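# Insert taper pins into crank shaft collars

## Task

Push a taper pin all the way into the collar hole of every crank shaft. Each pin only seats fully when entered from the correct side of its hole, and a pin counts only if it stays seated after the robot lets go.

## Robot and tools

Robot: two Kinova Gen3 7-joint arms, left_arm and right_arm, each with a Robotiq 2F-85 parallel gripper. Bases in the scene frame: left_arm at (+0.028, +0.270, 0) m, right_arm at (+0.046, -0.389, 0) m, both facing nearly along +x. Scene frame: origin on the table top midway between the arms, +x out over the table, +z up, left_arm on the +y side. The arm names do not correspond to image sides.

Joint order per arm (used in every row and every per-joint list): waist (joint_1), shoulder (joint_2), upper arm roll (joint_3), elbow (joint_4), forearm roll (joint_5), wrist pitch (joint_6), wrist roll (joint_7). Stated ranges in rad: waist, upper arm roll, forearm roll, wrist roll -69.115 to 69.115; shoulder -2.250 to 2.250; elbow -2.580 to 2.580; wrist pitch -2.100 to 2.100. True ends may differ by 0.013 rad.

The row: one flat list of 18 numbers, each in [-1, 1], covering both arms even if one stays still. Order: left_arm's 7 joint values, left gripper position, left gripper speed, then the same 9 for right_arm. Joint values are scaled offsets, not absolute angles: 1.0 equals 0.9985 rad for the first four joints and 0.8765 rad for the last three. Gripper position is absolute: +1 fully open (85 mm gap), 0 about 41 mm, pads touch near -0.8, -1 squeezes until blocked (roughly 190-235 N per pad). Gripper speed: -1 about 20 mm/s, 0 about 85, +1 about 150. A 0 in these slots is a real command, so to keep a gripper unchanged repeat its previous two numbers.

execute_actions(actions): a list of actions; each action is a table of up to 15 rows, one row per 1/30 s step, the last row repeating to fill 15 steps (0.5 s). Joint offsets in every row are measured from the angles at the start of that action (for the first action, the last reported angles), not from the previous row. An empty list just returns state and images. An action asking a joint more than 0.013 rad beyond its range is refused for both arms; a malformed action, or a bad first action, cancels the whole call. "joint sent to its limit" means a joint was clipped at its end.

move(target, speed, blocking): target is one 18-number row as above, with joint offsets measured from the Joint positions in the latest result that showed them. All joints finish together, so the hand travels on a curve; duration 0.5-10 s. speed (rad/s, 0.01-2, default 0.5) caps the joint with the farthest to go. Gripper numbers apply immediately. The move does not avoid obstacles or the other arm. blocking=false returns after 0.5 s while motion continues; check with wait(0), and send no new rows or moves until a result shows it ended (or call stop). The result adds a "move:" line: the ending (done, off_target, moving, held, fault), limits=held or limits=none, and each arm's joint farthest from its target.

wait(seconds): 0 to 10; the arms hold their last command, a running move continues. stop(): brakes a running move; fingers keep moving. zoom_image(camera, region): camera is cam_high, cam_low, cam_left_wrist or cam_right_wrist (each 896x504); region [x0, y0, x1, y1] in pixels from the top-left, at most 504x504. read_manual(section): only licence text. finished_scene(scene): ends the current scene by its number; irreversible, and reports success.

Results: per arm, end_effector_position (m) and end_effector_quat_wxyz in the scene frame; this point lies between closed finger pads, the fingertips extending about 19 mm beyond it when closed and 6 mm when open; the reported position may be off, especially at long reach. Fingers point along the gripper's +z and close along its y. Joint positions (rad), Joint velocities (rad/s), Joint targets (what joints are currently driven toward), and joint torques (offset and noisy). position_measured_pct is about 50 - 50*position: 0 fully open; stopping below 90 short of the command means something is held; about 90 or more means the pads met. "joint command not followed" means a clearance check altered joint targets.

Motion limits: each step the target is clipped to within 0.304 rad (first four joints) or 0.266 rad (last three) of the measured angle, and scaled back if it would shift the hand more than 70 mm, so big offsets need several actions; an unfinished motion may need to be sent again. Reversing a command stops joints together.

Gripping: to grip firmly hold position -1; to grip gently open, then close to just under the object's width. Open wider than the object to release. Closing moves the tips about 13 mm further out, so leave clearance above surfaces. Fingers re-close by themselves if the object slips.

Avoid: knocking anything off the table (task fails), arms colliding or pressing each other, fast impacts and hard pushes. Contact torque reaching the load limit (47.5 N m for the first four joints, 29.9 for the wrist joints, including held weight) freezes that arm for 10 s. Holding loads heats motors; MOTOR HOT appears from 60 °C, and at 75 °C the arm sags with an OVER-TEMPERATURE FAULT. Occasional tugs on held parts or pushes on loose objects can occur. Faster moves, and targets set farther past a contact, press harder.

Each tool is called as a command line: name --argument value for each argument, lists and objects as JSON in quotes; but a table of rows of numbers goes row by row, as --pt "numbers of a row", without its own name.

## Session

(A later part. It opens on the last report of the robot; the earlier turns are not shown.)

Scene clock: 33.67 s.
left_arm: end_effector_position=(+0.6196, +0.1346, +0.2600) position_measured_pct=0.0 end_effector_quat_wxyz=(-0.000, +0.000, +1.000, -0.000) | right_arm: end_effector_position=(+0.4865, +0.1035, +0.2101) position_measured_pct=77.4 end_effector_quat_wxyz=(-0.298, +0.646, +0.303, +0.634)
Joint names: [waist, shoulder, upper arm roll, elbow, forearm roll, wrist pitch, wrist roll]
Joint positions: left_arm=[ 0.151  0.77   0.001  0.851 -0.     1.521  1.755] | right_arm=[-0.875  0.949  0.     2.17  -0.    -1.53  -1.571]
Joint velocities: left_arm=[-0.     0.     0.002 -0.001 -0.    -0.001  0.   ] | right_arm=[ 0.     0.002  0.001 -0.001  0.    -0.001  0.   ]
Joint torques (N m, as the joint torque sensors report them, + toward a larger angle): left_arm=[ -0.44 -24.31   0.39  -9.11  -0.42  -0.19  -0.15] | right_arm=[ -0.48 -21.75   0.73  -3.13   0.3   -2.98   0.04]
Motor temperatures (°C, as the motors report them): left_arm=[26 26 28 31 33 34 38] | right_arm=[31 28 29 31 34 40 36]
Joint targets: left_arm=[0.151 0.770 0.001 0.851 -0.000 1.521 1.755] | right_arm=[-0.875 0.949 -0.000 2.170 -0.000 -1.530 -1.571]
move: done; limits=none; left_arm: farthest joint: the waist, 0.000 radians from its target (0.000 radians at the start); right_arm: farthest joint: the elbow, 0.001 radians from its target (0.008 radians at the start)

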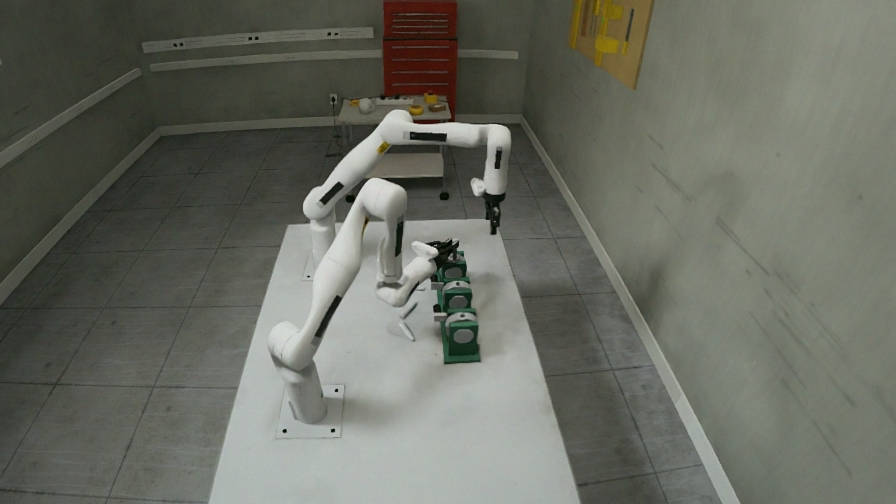

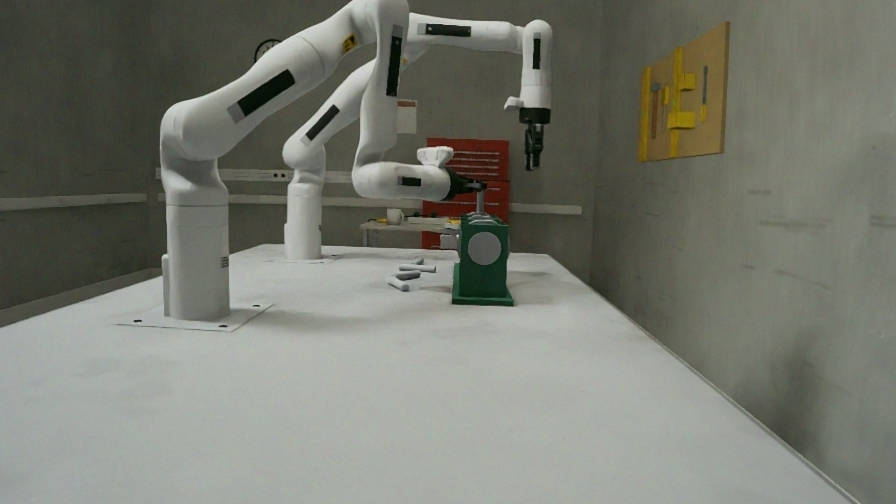

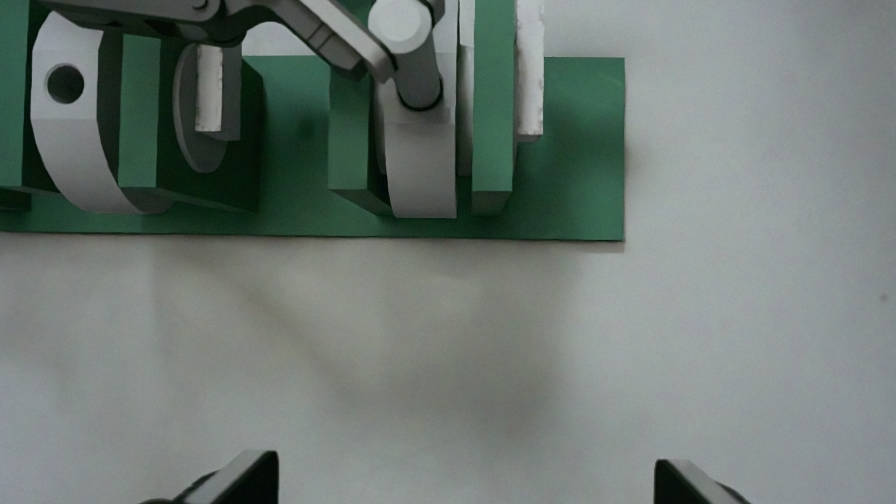

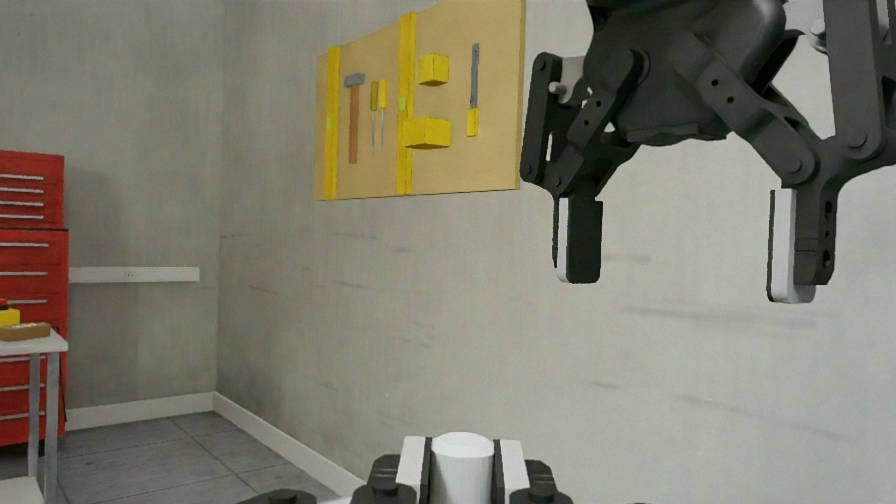

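move --target '[0,0,0,0,0,0,0,1,0,0,0.063,0,-0.014,0,-0.056,0,-1,0]' --speed 0.08

move --target '[0,0,0,0,0,0,0,1,0,0,0,0,0,0,0,0,-0.3,-0.5]'

Scene clock: 34.93 s.
left_arm: end_effector_position=(+0.6196, +0.1346, +0.2600) position_measured_pct=0.0 end_effector_quat_wxyz=(-0.000, +0.000, +1.000, -0.000) | right_arm: end_effector_position=(+0.4860, +0.1035, +0.1890) position_measured_pct=77.4 end_effector_quat_wxyz=(-0.298, +0.645, +0.303, +0.635)
Joint names: [waist, shoulder, upper arm roll, elbow, forearm roll, wrist pitch, wrist roll]
Joint positions: left_arm=[ 0.151  0.77   0.001  0.851 -0.     1.521  1.755] | right_arm=[-0.875  1.011 -0.     2.155 -0.    -1.579 -1.571]
Joint velocities: left_arm=[-0.     0.     0.001 -0.    -0.     0.001 -0.   ] | right_arm=[-0.     0.002  0.001 -0.     0.    -0.001 -0.   ]
Joint torques (N m, as the joint torque sensors report them, + toward a larger angle): left_arm=[ -0.29 -24.    -0.07  -9.42   0.    -0.29  -0.24] | right_arm=[ -0.01 -20.1    0.93  -1.5   -0.21  -2.51  -0.07]
Motor temperatures (°C, as the motors report them): left_arm=[26 27 28 31 33 34 38] | right_arm=[31 28 29 31 34 40 36]
Joint targets: left_arm=[0.151 0.770 0.001 0.851 -0.000 1.521 1.755] | right_arm=[-0.875 1.012 0.000 2.156 -0.000 -1.579 -1.571]
move: done; limits=none; left_arm: farthest joint: the waist, 0.000 radians from its target (0.000 radians at the start); right_arm: farthest joint: the shoulder, 0.001 radians from its target (0.063 radians at the start)

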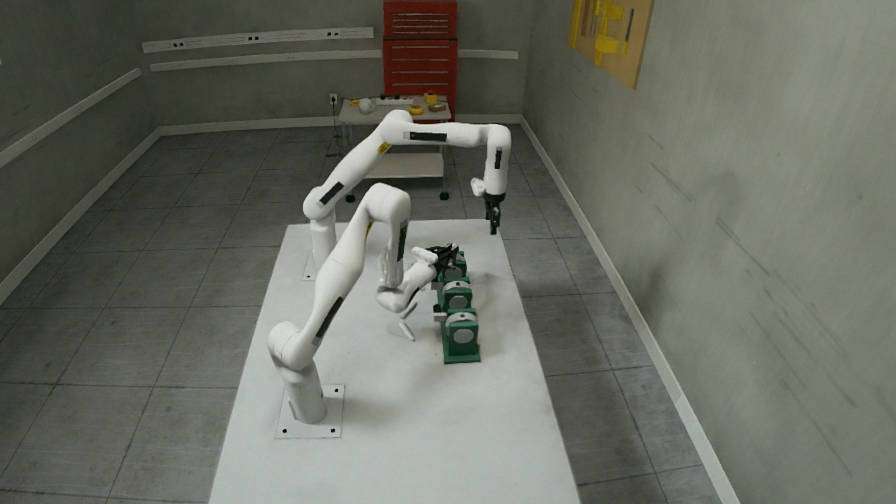

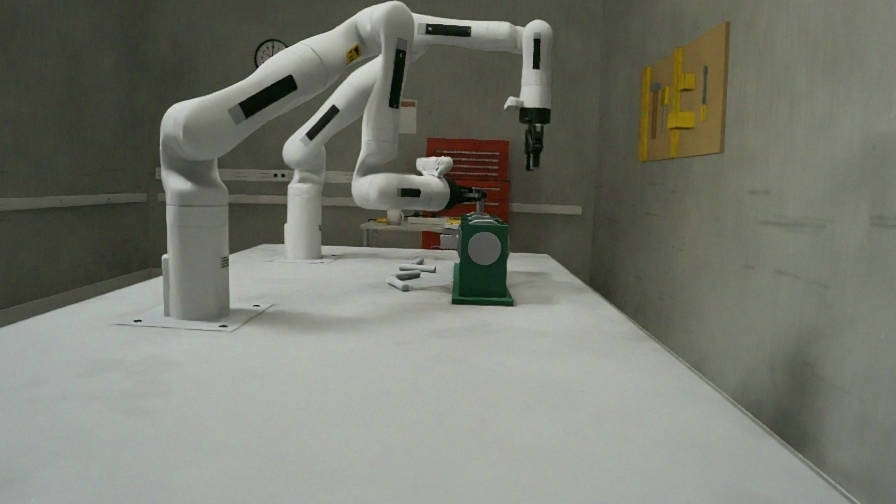

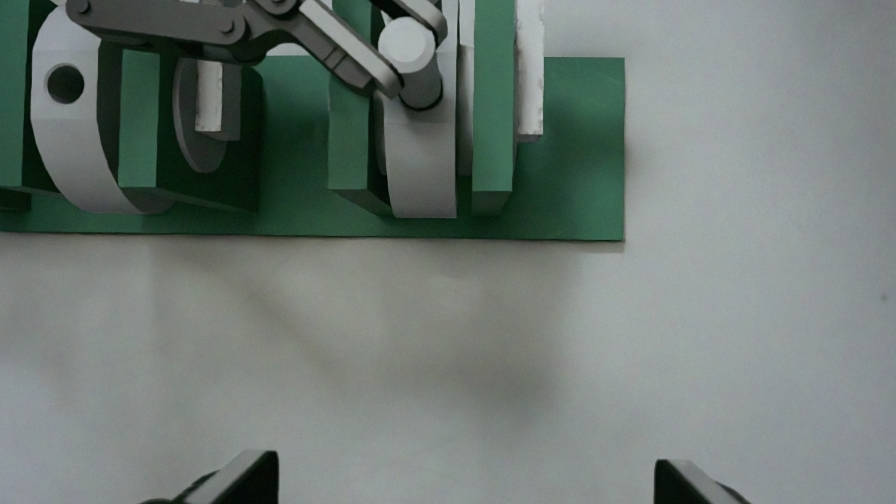

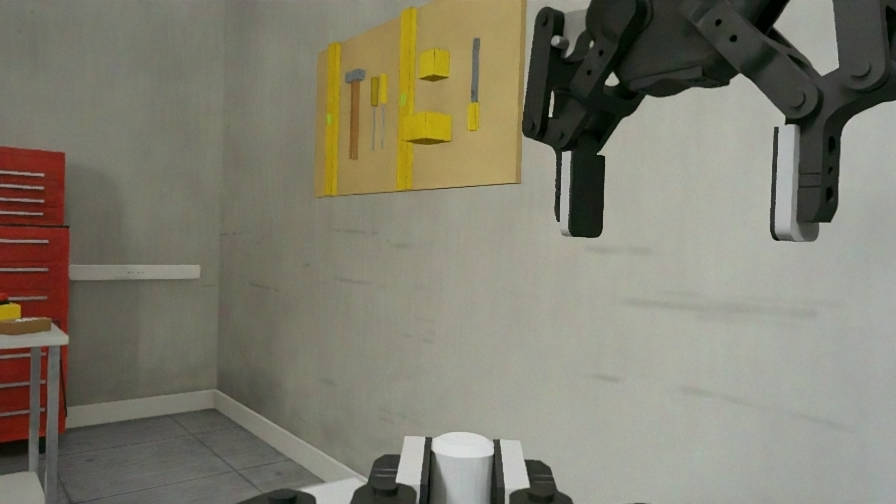

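Scene clock: 35.50 s.
left_arm: end_effector_position=(+0.6196, +0.1346, +0.2600) position_measured_pct=0.0 end_effector_quat_wxyz=(-0.000, +0.000, +1.000, -0.000) | right_arm: end_effector_position=(+0.4860, +0.1035, +0.1890) position_measured_pct=65.1 end_effector_quat_wxyz=(-0.298, +0.645, +0.303, +0.635)
Joint names: [waist, shoulder, upper arm roll, elbow, forearm roll, wrist pitch, wrist roll]
Joint positions: left_arm=[ 0.151  0.77   0.001  0.851 -0.     1.521  1.755] | right_arm=[-0.875  1.011 -0.     2.155 -0.    -1.579 -1.571]
Joint velocities: left_arm=[ 0.     0.    -0.     0.    -0.     0.002  0.   ] | right_arm=[-0.     0.    -0.001  0.001 -0.     0.001  0.   ]
Joint torques (N m, as the joint torque sensors report them, + toward a larger angle): left_arm=[ -0.24 -23.6   -0.28  -9.08  -0.02  -0.2    0.06] | right_arm=[ -0.22 -20.73   0.58  -2.36   0.18  -2.6    0.2 ]
Motor temperatures (°C, as the motors report them): left_arm=[26 27 28 31 33 34 38] | right_arm=[31 28 29 31 34 40 36]
Joint targets: left_arm=[0.151 0.770 0.001 0.851 -0.000 1.521 1.755] | right_arm=[-0.875 1.011 -0.000 2.155 -0.000 -1.579 -1.571]
move: done; limits=none; left_arm: farthest joint: the waist, 0.000 radians from its target (0.000 radians at the start); right_arm: farthest joint: the waist, 0.000 radians from its target (0.000 radians at the start)

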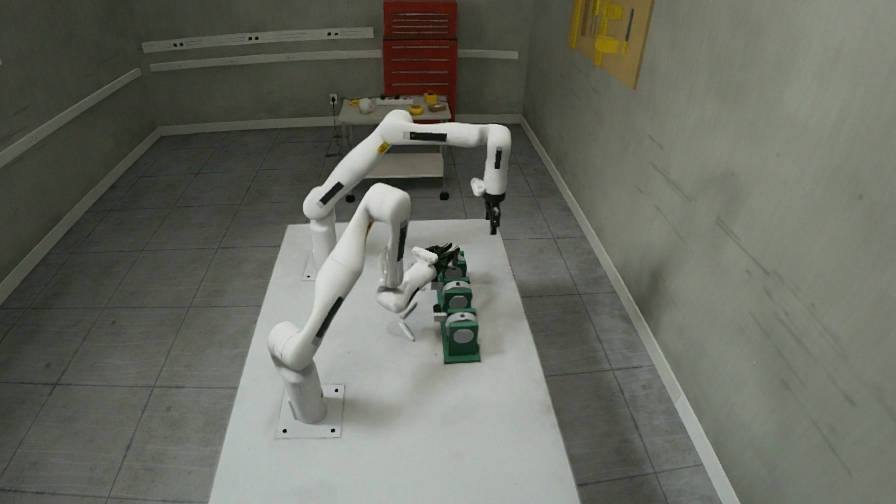

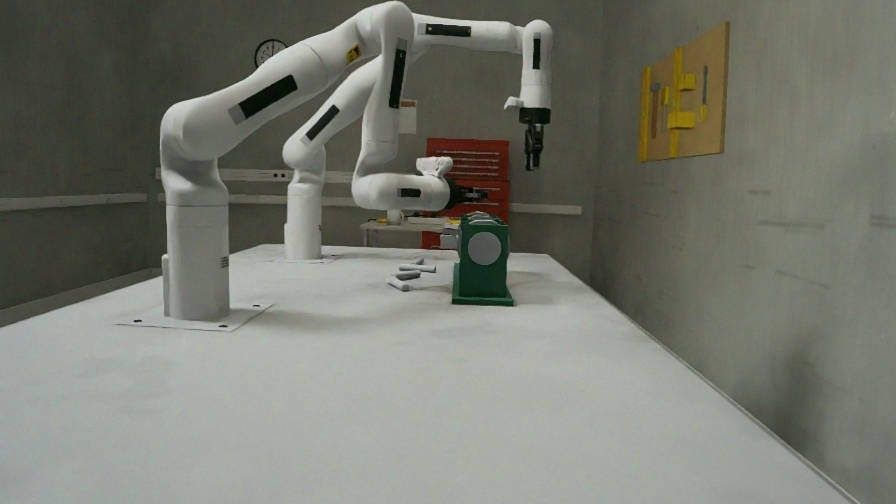

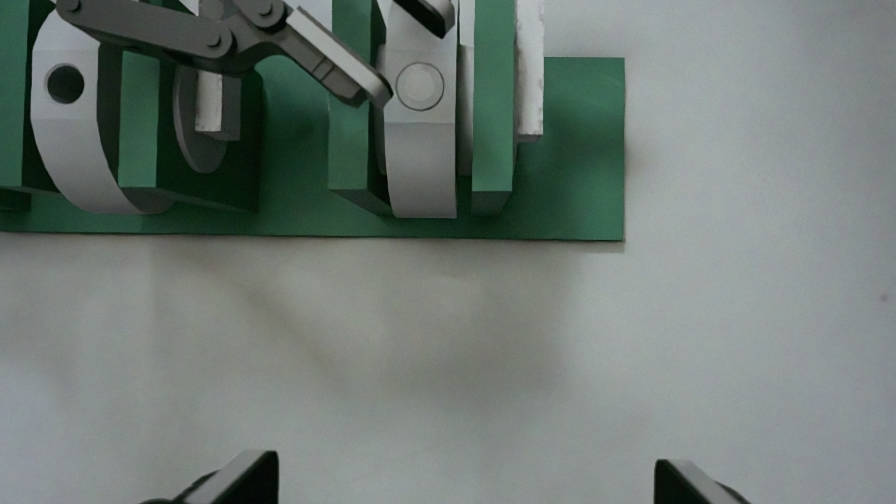

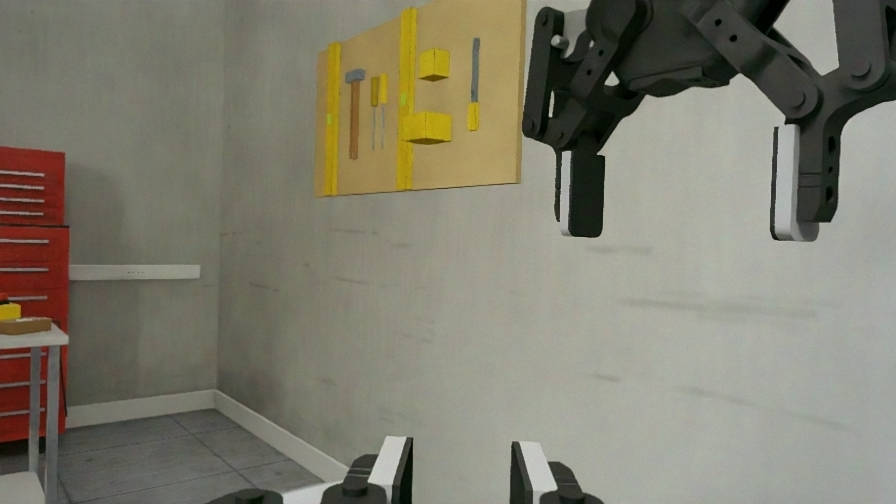

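move --target '[-0.1,0,0,0,0,0,-1,-0.05,0,0.3,-0.562,0,0,0,1,-0.7,-0.05,0]' --speed 1.0

move --target '[0.1,-0.4,0,0.7,0,-0.4,-0.482,-0.05,0,0,-0.1,0,-0.3,0,1,-1,-0.05,0]' --speed 1.1

Scene clock: 40.77 s.
left_arm: end_effector_position=(+0.6302, +0.1943, +0.2600) position_measured_pct=52.4 end_effector_quat_wxyz=(-0.000, +0.379, +0.925, -0.000) | right_arm: end_effector_position=(+0.5931, -0.0604, +0.2921) position_measured_pct=52.4 end_effector_quat_wxyz=(-0.326, +0.814, -0.014, +0.480)
Joint names: [waist, shoulder, upper arm roll, elbow, forearm roll, wrist pitch, wrist roll]
Joint positions: left_arm=[ 0.051  0.77   0.001  0.851 -0.     1.521  0.878] | right_arm=[-0.576  0.45  -0.     2.155 -0.    -0.702 -2.185]
Joint velocities: left_arm=[-0.     0.001  0.001 -0.     0.    -0.001  0.   ] | right_arm=[ 0.002 -0.005 -0.002  0.001 -0.     0.001 -0.   ]
Joint torques (N m, as the joint torque sensors report them, + toward a larger angle): left_arm=[  0.08 -23.96   0.08  -8.98   0.22  -0.11  -0.34] | right_arm=[ -0.32 -16.88   0.79  -7.23   0.08  -2.59   0.02]
Motor temperatures (°C, as the motors report them): left_arm=[26 27 28 31 33 34 38] | right_arm=[31 29 29 31 34 40 36]
Joint targets: left_arm=[0.051 0.770 0.001 0.851 -0.000 1.521 0.878] | right_arm=[-0.576 0.450 -0.000 2.155 -0.000 -0.702 -2.185]
move: done; limits=none; left_arm: farthest joint: the waist, 0.000 radians from its target (0.100 radians at the start); right_arm: farthest joint: the waist, 0.000 radians from its target (0.300 radians at the start)

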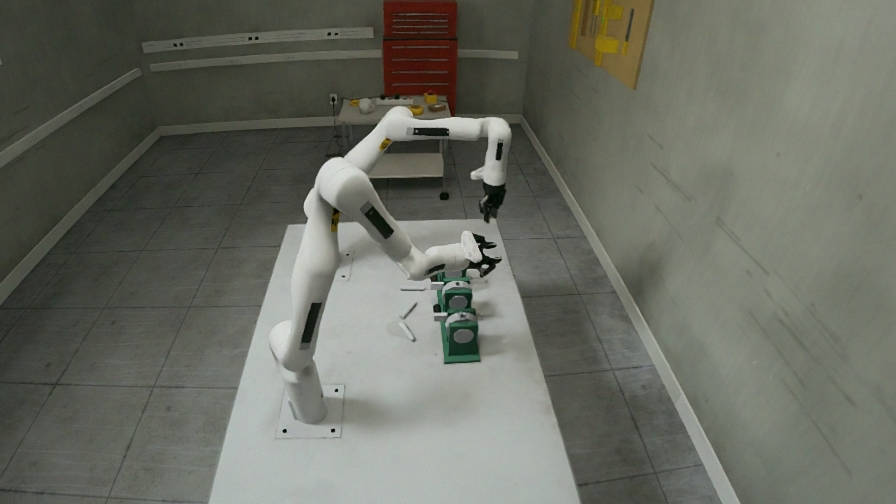

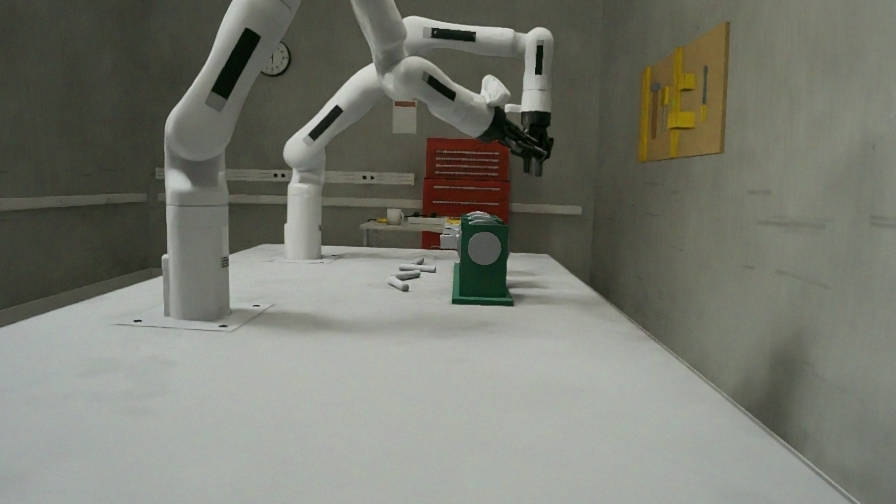

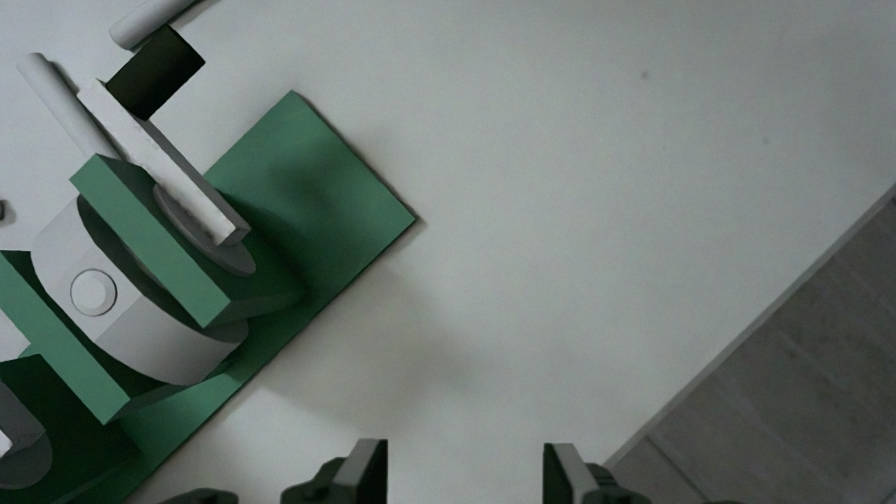

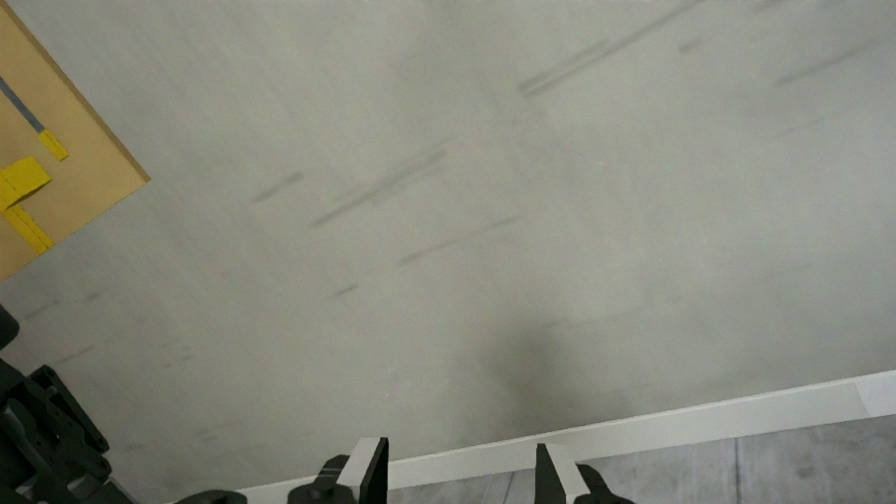

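Scene clock: 42.27 s.
left_arm: end_effector_position=(+0.4787, +0.1608, +0.2584) position_measured_pct=52.4 end_effector_quat_wxyz=(+0.023, +0.605, +0.796, +0.011) | right_arm: end_effector_position=(+0.5716, -0.0744, +0.2684) position_measured_pct=52.4 end_effector_quat_wxyz=(-0.320, +0.834, -0.409, +0.190)
Joint names: [waist, shoulder, upper arm roll, elbow, forearm roll, wrist pitch, wrist roll]
Joint positions: left_arm=[ 0.151  0.37   0.001  1.55  -0.     1.17   0.456] | right_arm=[-0.576  0.35  -0.     1.856 -0.     0.174 -3.061]
Joint velocities: left_arm=[ 0.001 -0.002 -0.002  0.     0.     0.001 -0.   ] | right_arm=[-0.     0.     0.    -0.    -0.     0.001 -0.   ]
Joint torques (N m, as the joint torque sensors report them, + toward a larger angle): left_arm=[ -0.15 -16.58   0.53  -8.57   0.28  -0.32  -0.25] | right_arm=[ -0.56 -16.88   0.69  -8.93   0.06  -1.82  -0.01]
Motor temperatures (°C, as the motors report them): left_arm=[26 27 28 31 33 34 38] | right_arm=[31 29 29 31 34 40 36]
Joint targets: left_arm=[0.151 0.370 0.001 1.550 -0.000 1.170 0.456] | right_arm=[-0.576 0.350 -0.000 1.856 -0.000 0.174 -3.061]
move: done; limits=none; left_arm: farthest joint: the waist, 0.000 radians from its target (0.099 radians at the start); right_arm: farthest joint: the waist, 0.000 radians from its target (0.000 radians at the start)

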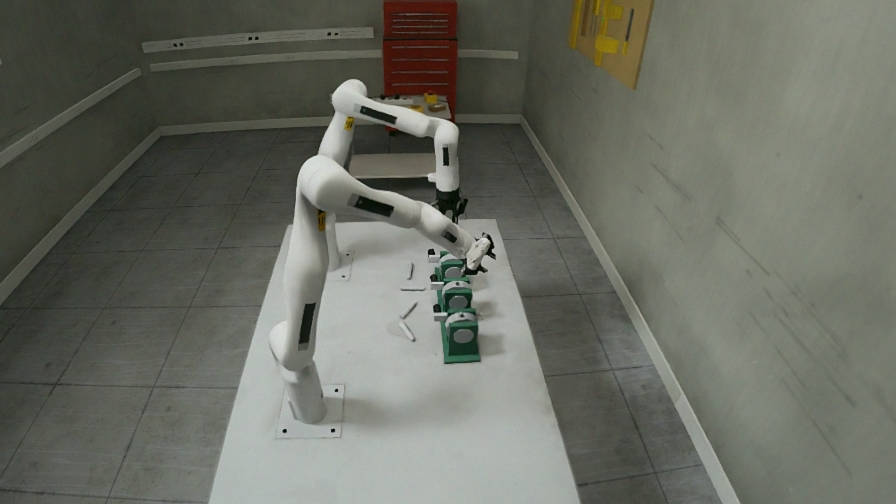

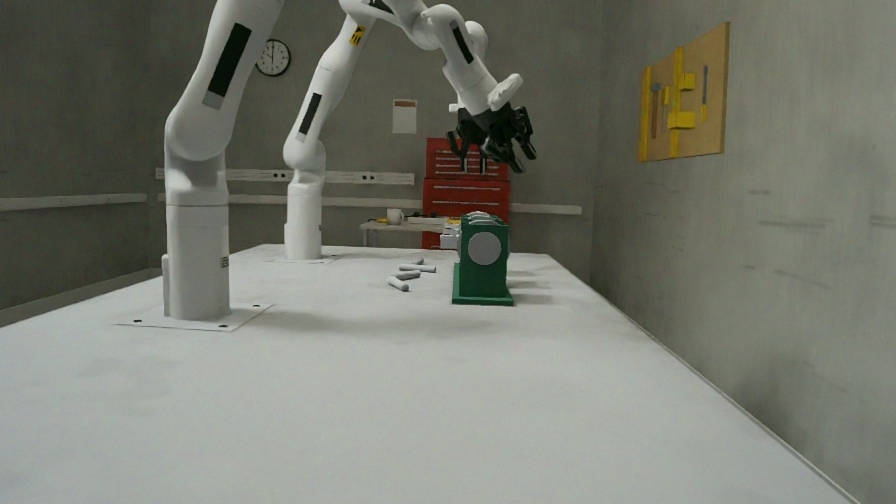

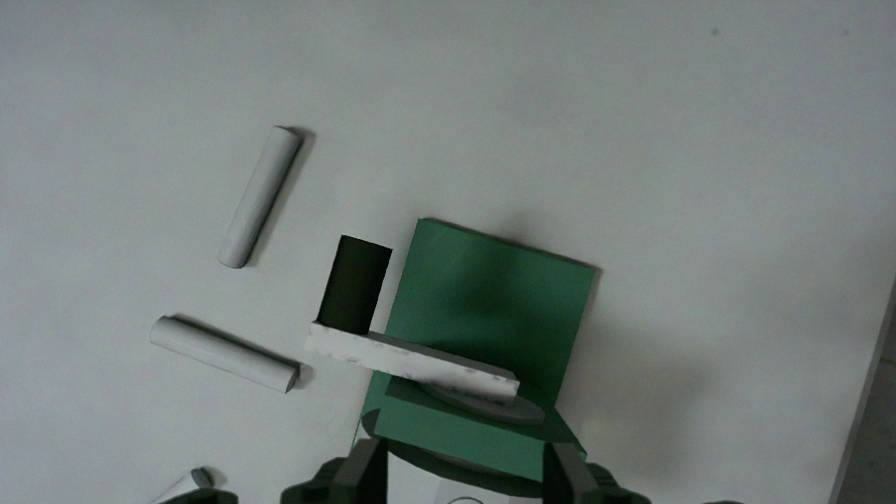

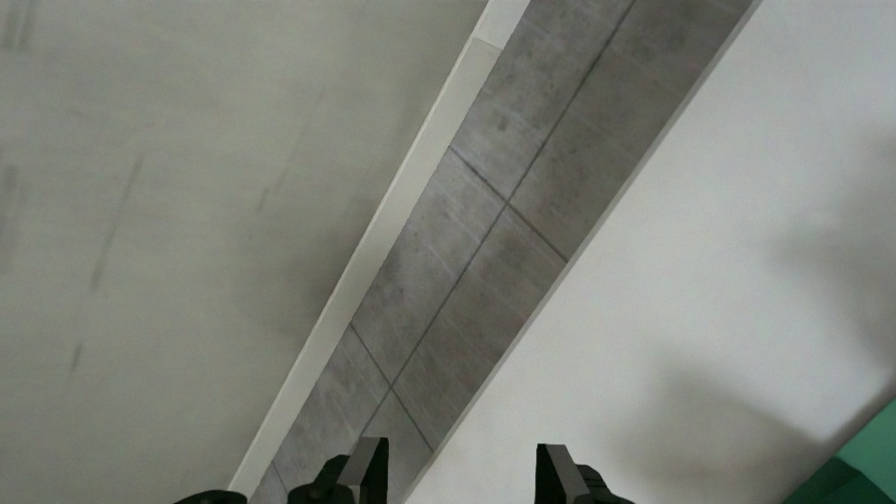

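move --target '[0.274,0.061,0,0.1085,0,-0.134,0,-0.05,0,-0.137,0.139,0,-0.2955,0,1,-0.909,-0.05,0]' --speed 1.0

move --target '[0,0.07,0,0.065,0,-0.154,0,-0.05,0,0,0.062,0,0.063,0,-0.096,0,-0.05,0]' --speed 0.4

Scene clock: 44.00 s.
left_arm: end_effector_position=(+0.4191, +0.0497, +0.1998) position_measured_pct=52.4 end_effector_quat_wxyz=(-0.001, +0.708, +0.706, -0.000) | right_arm: end_effector_position=(+0.4313, -0.0862, +0.2006) position_measured_pct=52.4 end_effector_quat_wxyz=(-0.021, +0.707, -0.707, +0.001)
Joint names: [waist, shoulder, upper arm roll, elbow, forearm roll, wrist pitch, wrist roll]
Joint positions: left_arm=[ 0.425  0.431  0.001  1.659 -0.     1.053  0.456] | right_arm=[-0.712  0.489 -0.     1.561 -0.     1.051 -3.858]
Joint velocities: left_arm=[ 0.003  0.    -0.001 -0.    -0.    -0.    -0.   ] | right_arm=[-0.002  0.002  0.    -0.001  0.    -0.001 -0.   ]
Joint torques (N m, as the joint torque sensors report them, + toward a larger angle): left_arm=[ -0.36 -16.63   0.11  -7.74  -0.19  -0.12  -0.11] | right_arm=[ -0.33 -18.26   0.64  -7.29   0.08   0.21  -0.04]
Motor temperatures (°C, as the motors report them): left_arm=[26 27 28 31 33 34 38] | right_arm=[31 29 29 31 34 40 36]
Joint targets: left_arm=[0.425 0.431 0.001 1.659 -0.000 1.053 0.456] | right_arm=[-0.713 0.489 -0.000 1.561 -0.000 1.051 -3.858]
move: done; limits=none; left_arm: farthest joint: the waist, 0.000 radians from its target (0.273 radians at the start); right_arm: farthest joint: the waist, 0.000 radians from its target (0.137 radians at the start)

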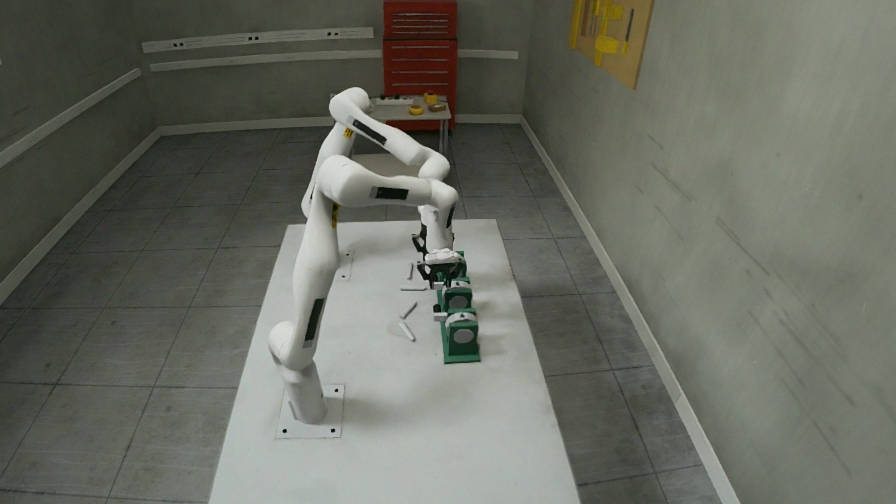

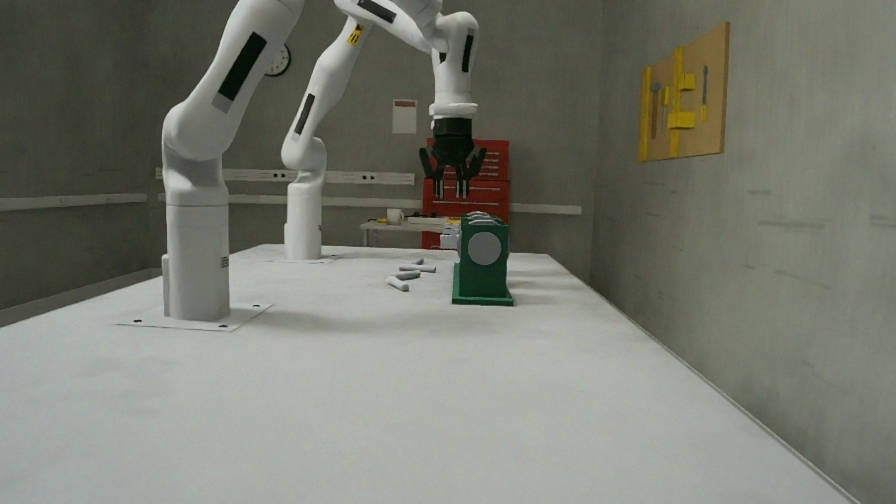

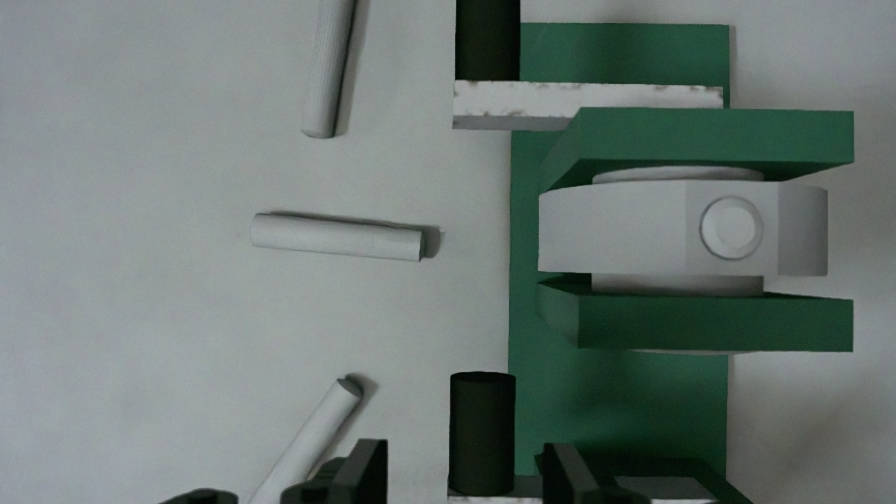

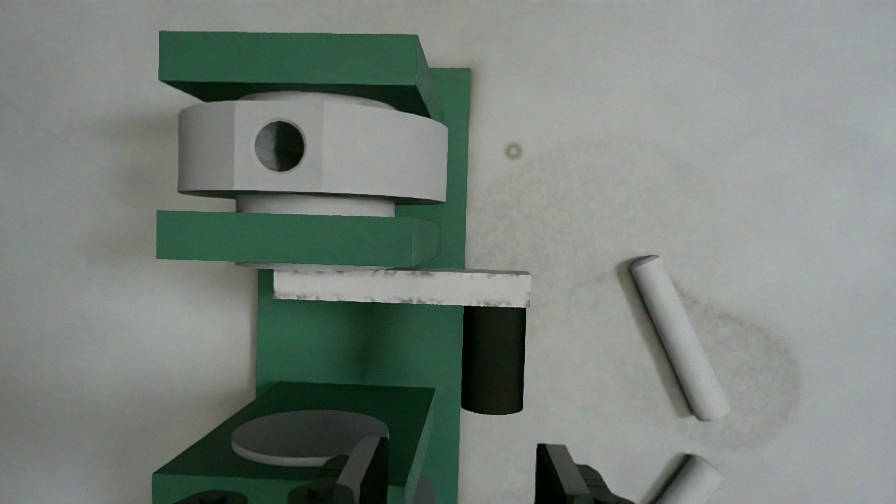

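Scene clock: 44.77 s.
left_arm: end_effector_position=(+0.4217, +0.0484, +0.1515) position_measured_pct=52.4 end_effector_quat_wxyz=(-0.000, +0.708, +0.706, -0.000) | right_arm: end_effector_position=(+0.4235, -0.0929, +0.1538) position_measured_pct=52.4 end_effector_quat_wxyz=(-0.001, +0.707, -0.707, -0.000)
Joint names: [waist, shoulder, upper arm roll, elbow, forearm roll, wrist pitch, wrist roll]
Joint positions: left_arm=[ 0.425  0.501  0.001  1.724 -0.     0.918  0.456] | right_arm=[-0.712  0.55  -0.     1.623 -0.     0.967 -3.858]
Joint velocities: left_arm=[-0.     0.002  0.001  0.    -0.    -0.001 -0.   ] | right_arm=[-0.     0.003  0.001  0.001  0.    -0.001 -0.   ]
Joint torques (N m, as the joint torque sensors report them, + toward a larger angle): left_arm=[ -0.06 -17.75  -0.44  -7.38   0.01   0.15  -0.31] | right_arm=[ -0.09 -18.69   0.61  -7.57   0.19   0.29   0.16]
Motor temperatures (°C, as the motors report them): left_arm=[26 27 28 31 33 34 38] | right_arm=[31 29 29 31 34 40 36]
Joint targets: left_arm=[0.425 0.501 0.001 1.724 -0.000 0.918 0.456] | right_arm=[-0.712 0.551 -0.000 1.623 -0.000 0.967 -3.858]
move: done; limits=none; left_arm: farthest joint: the waist, 0.000 radians from its target (0.000 radians at the start); right_arm: farthest joint: the shoulder, 0.001 radians from its target (0.062 radians at the start)

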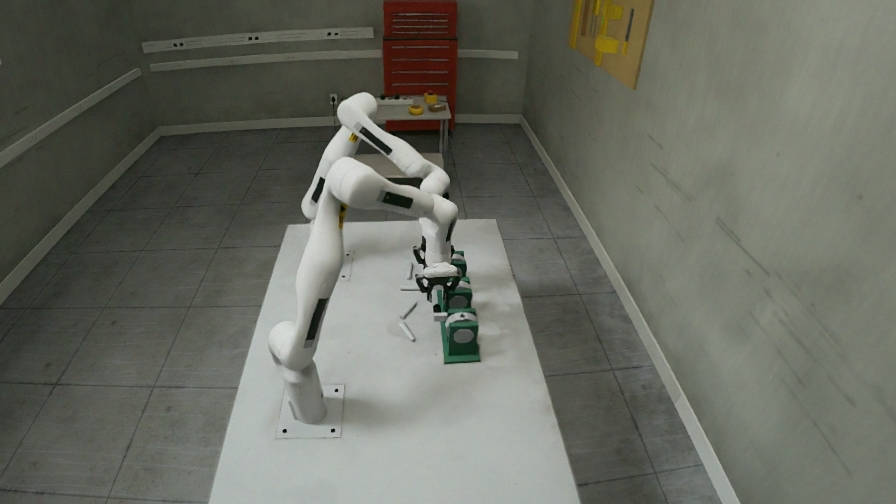

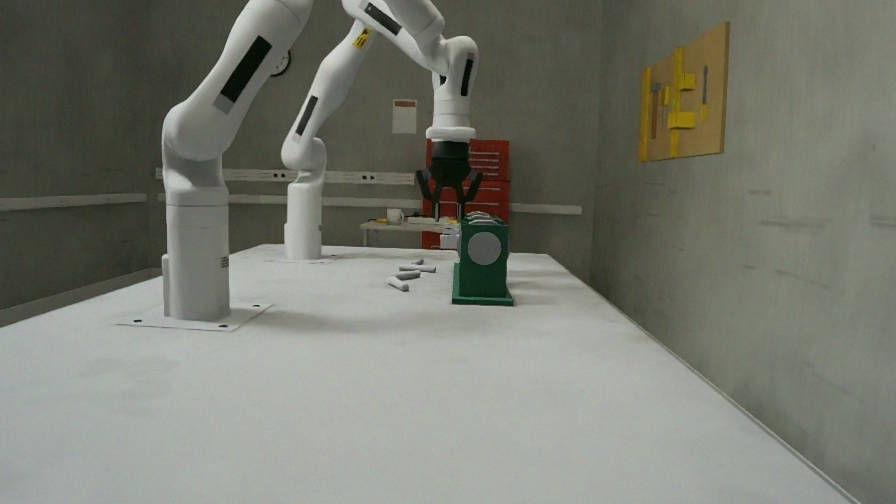

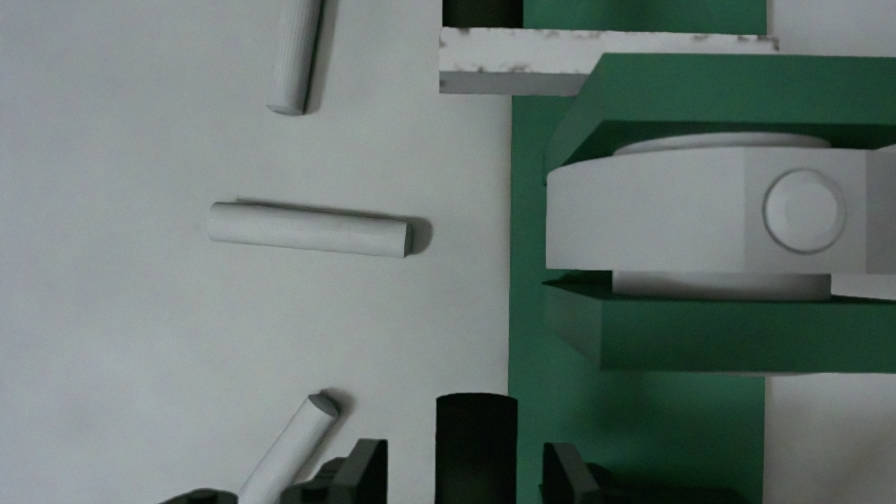

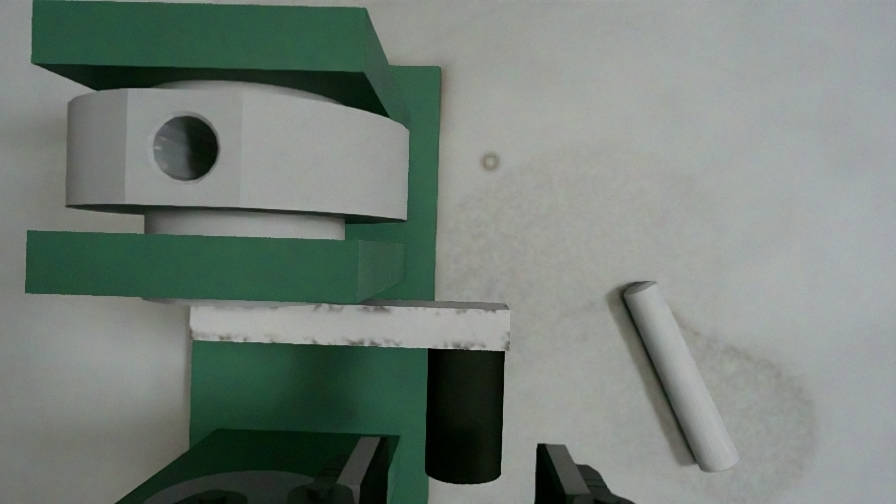

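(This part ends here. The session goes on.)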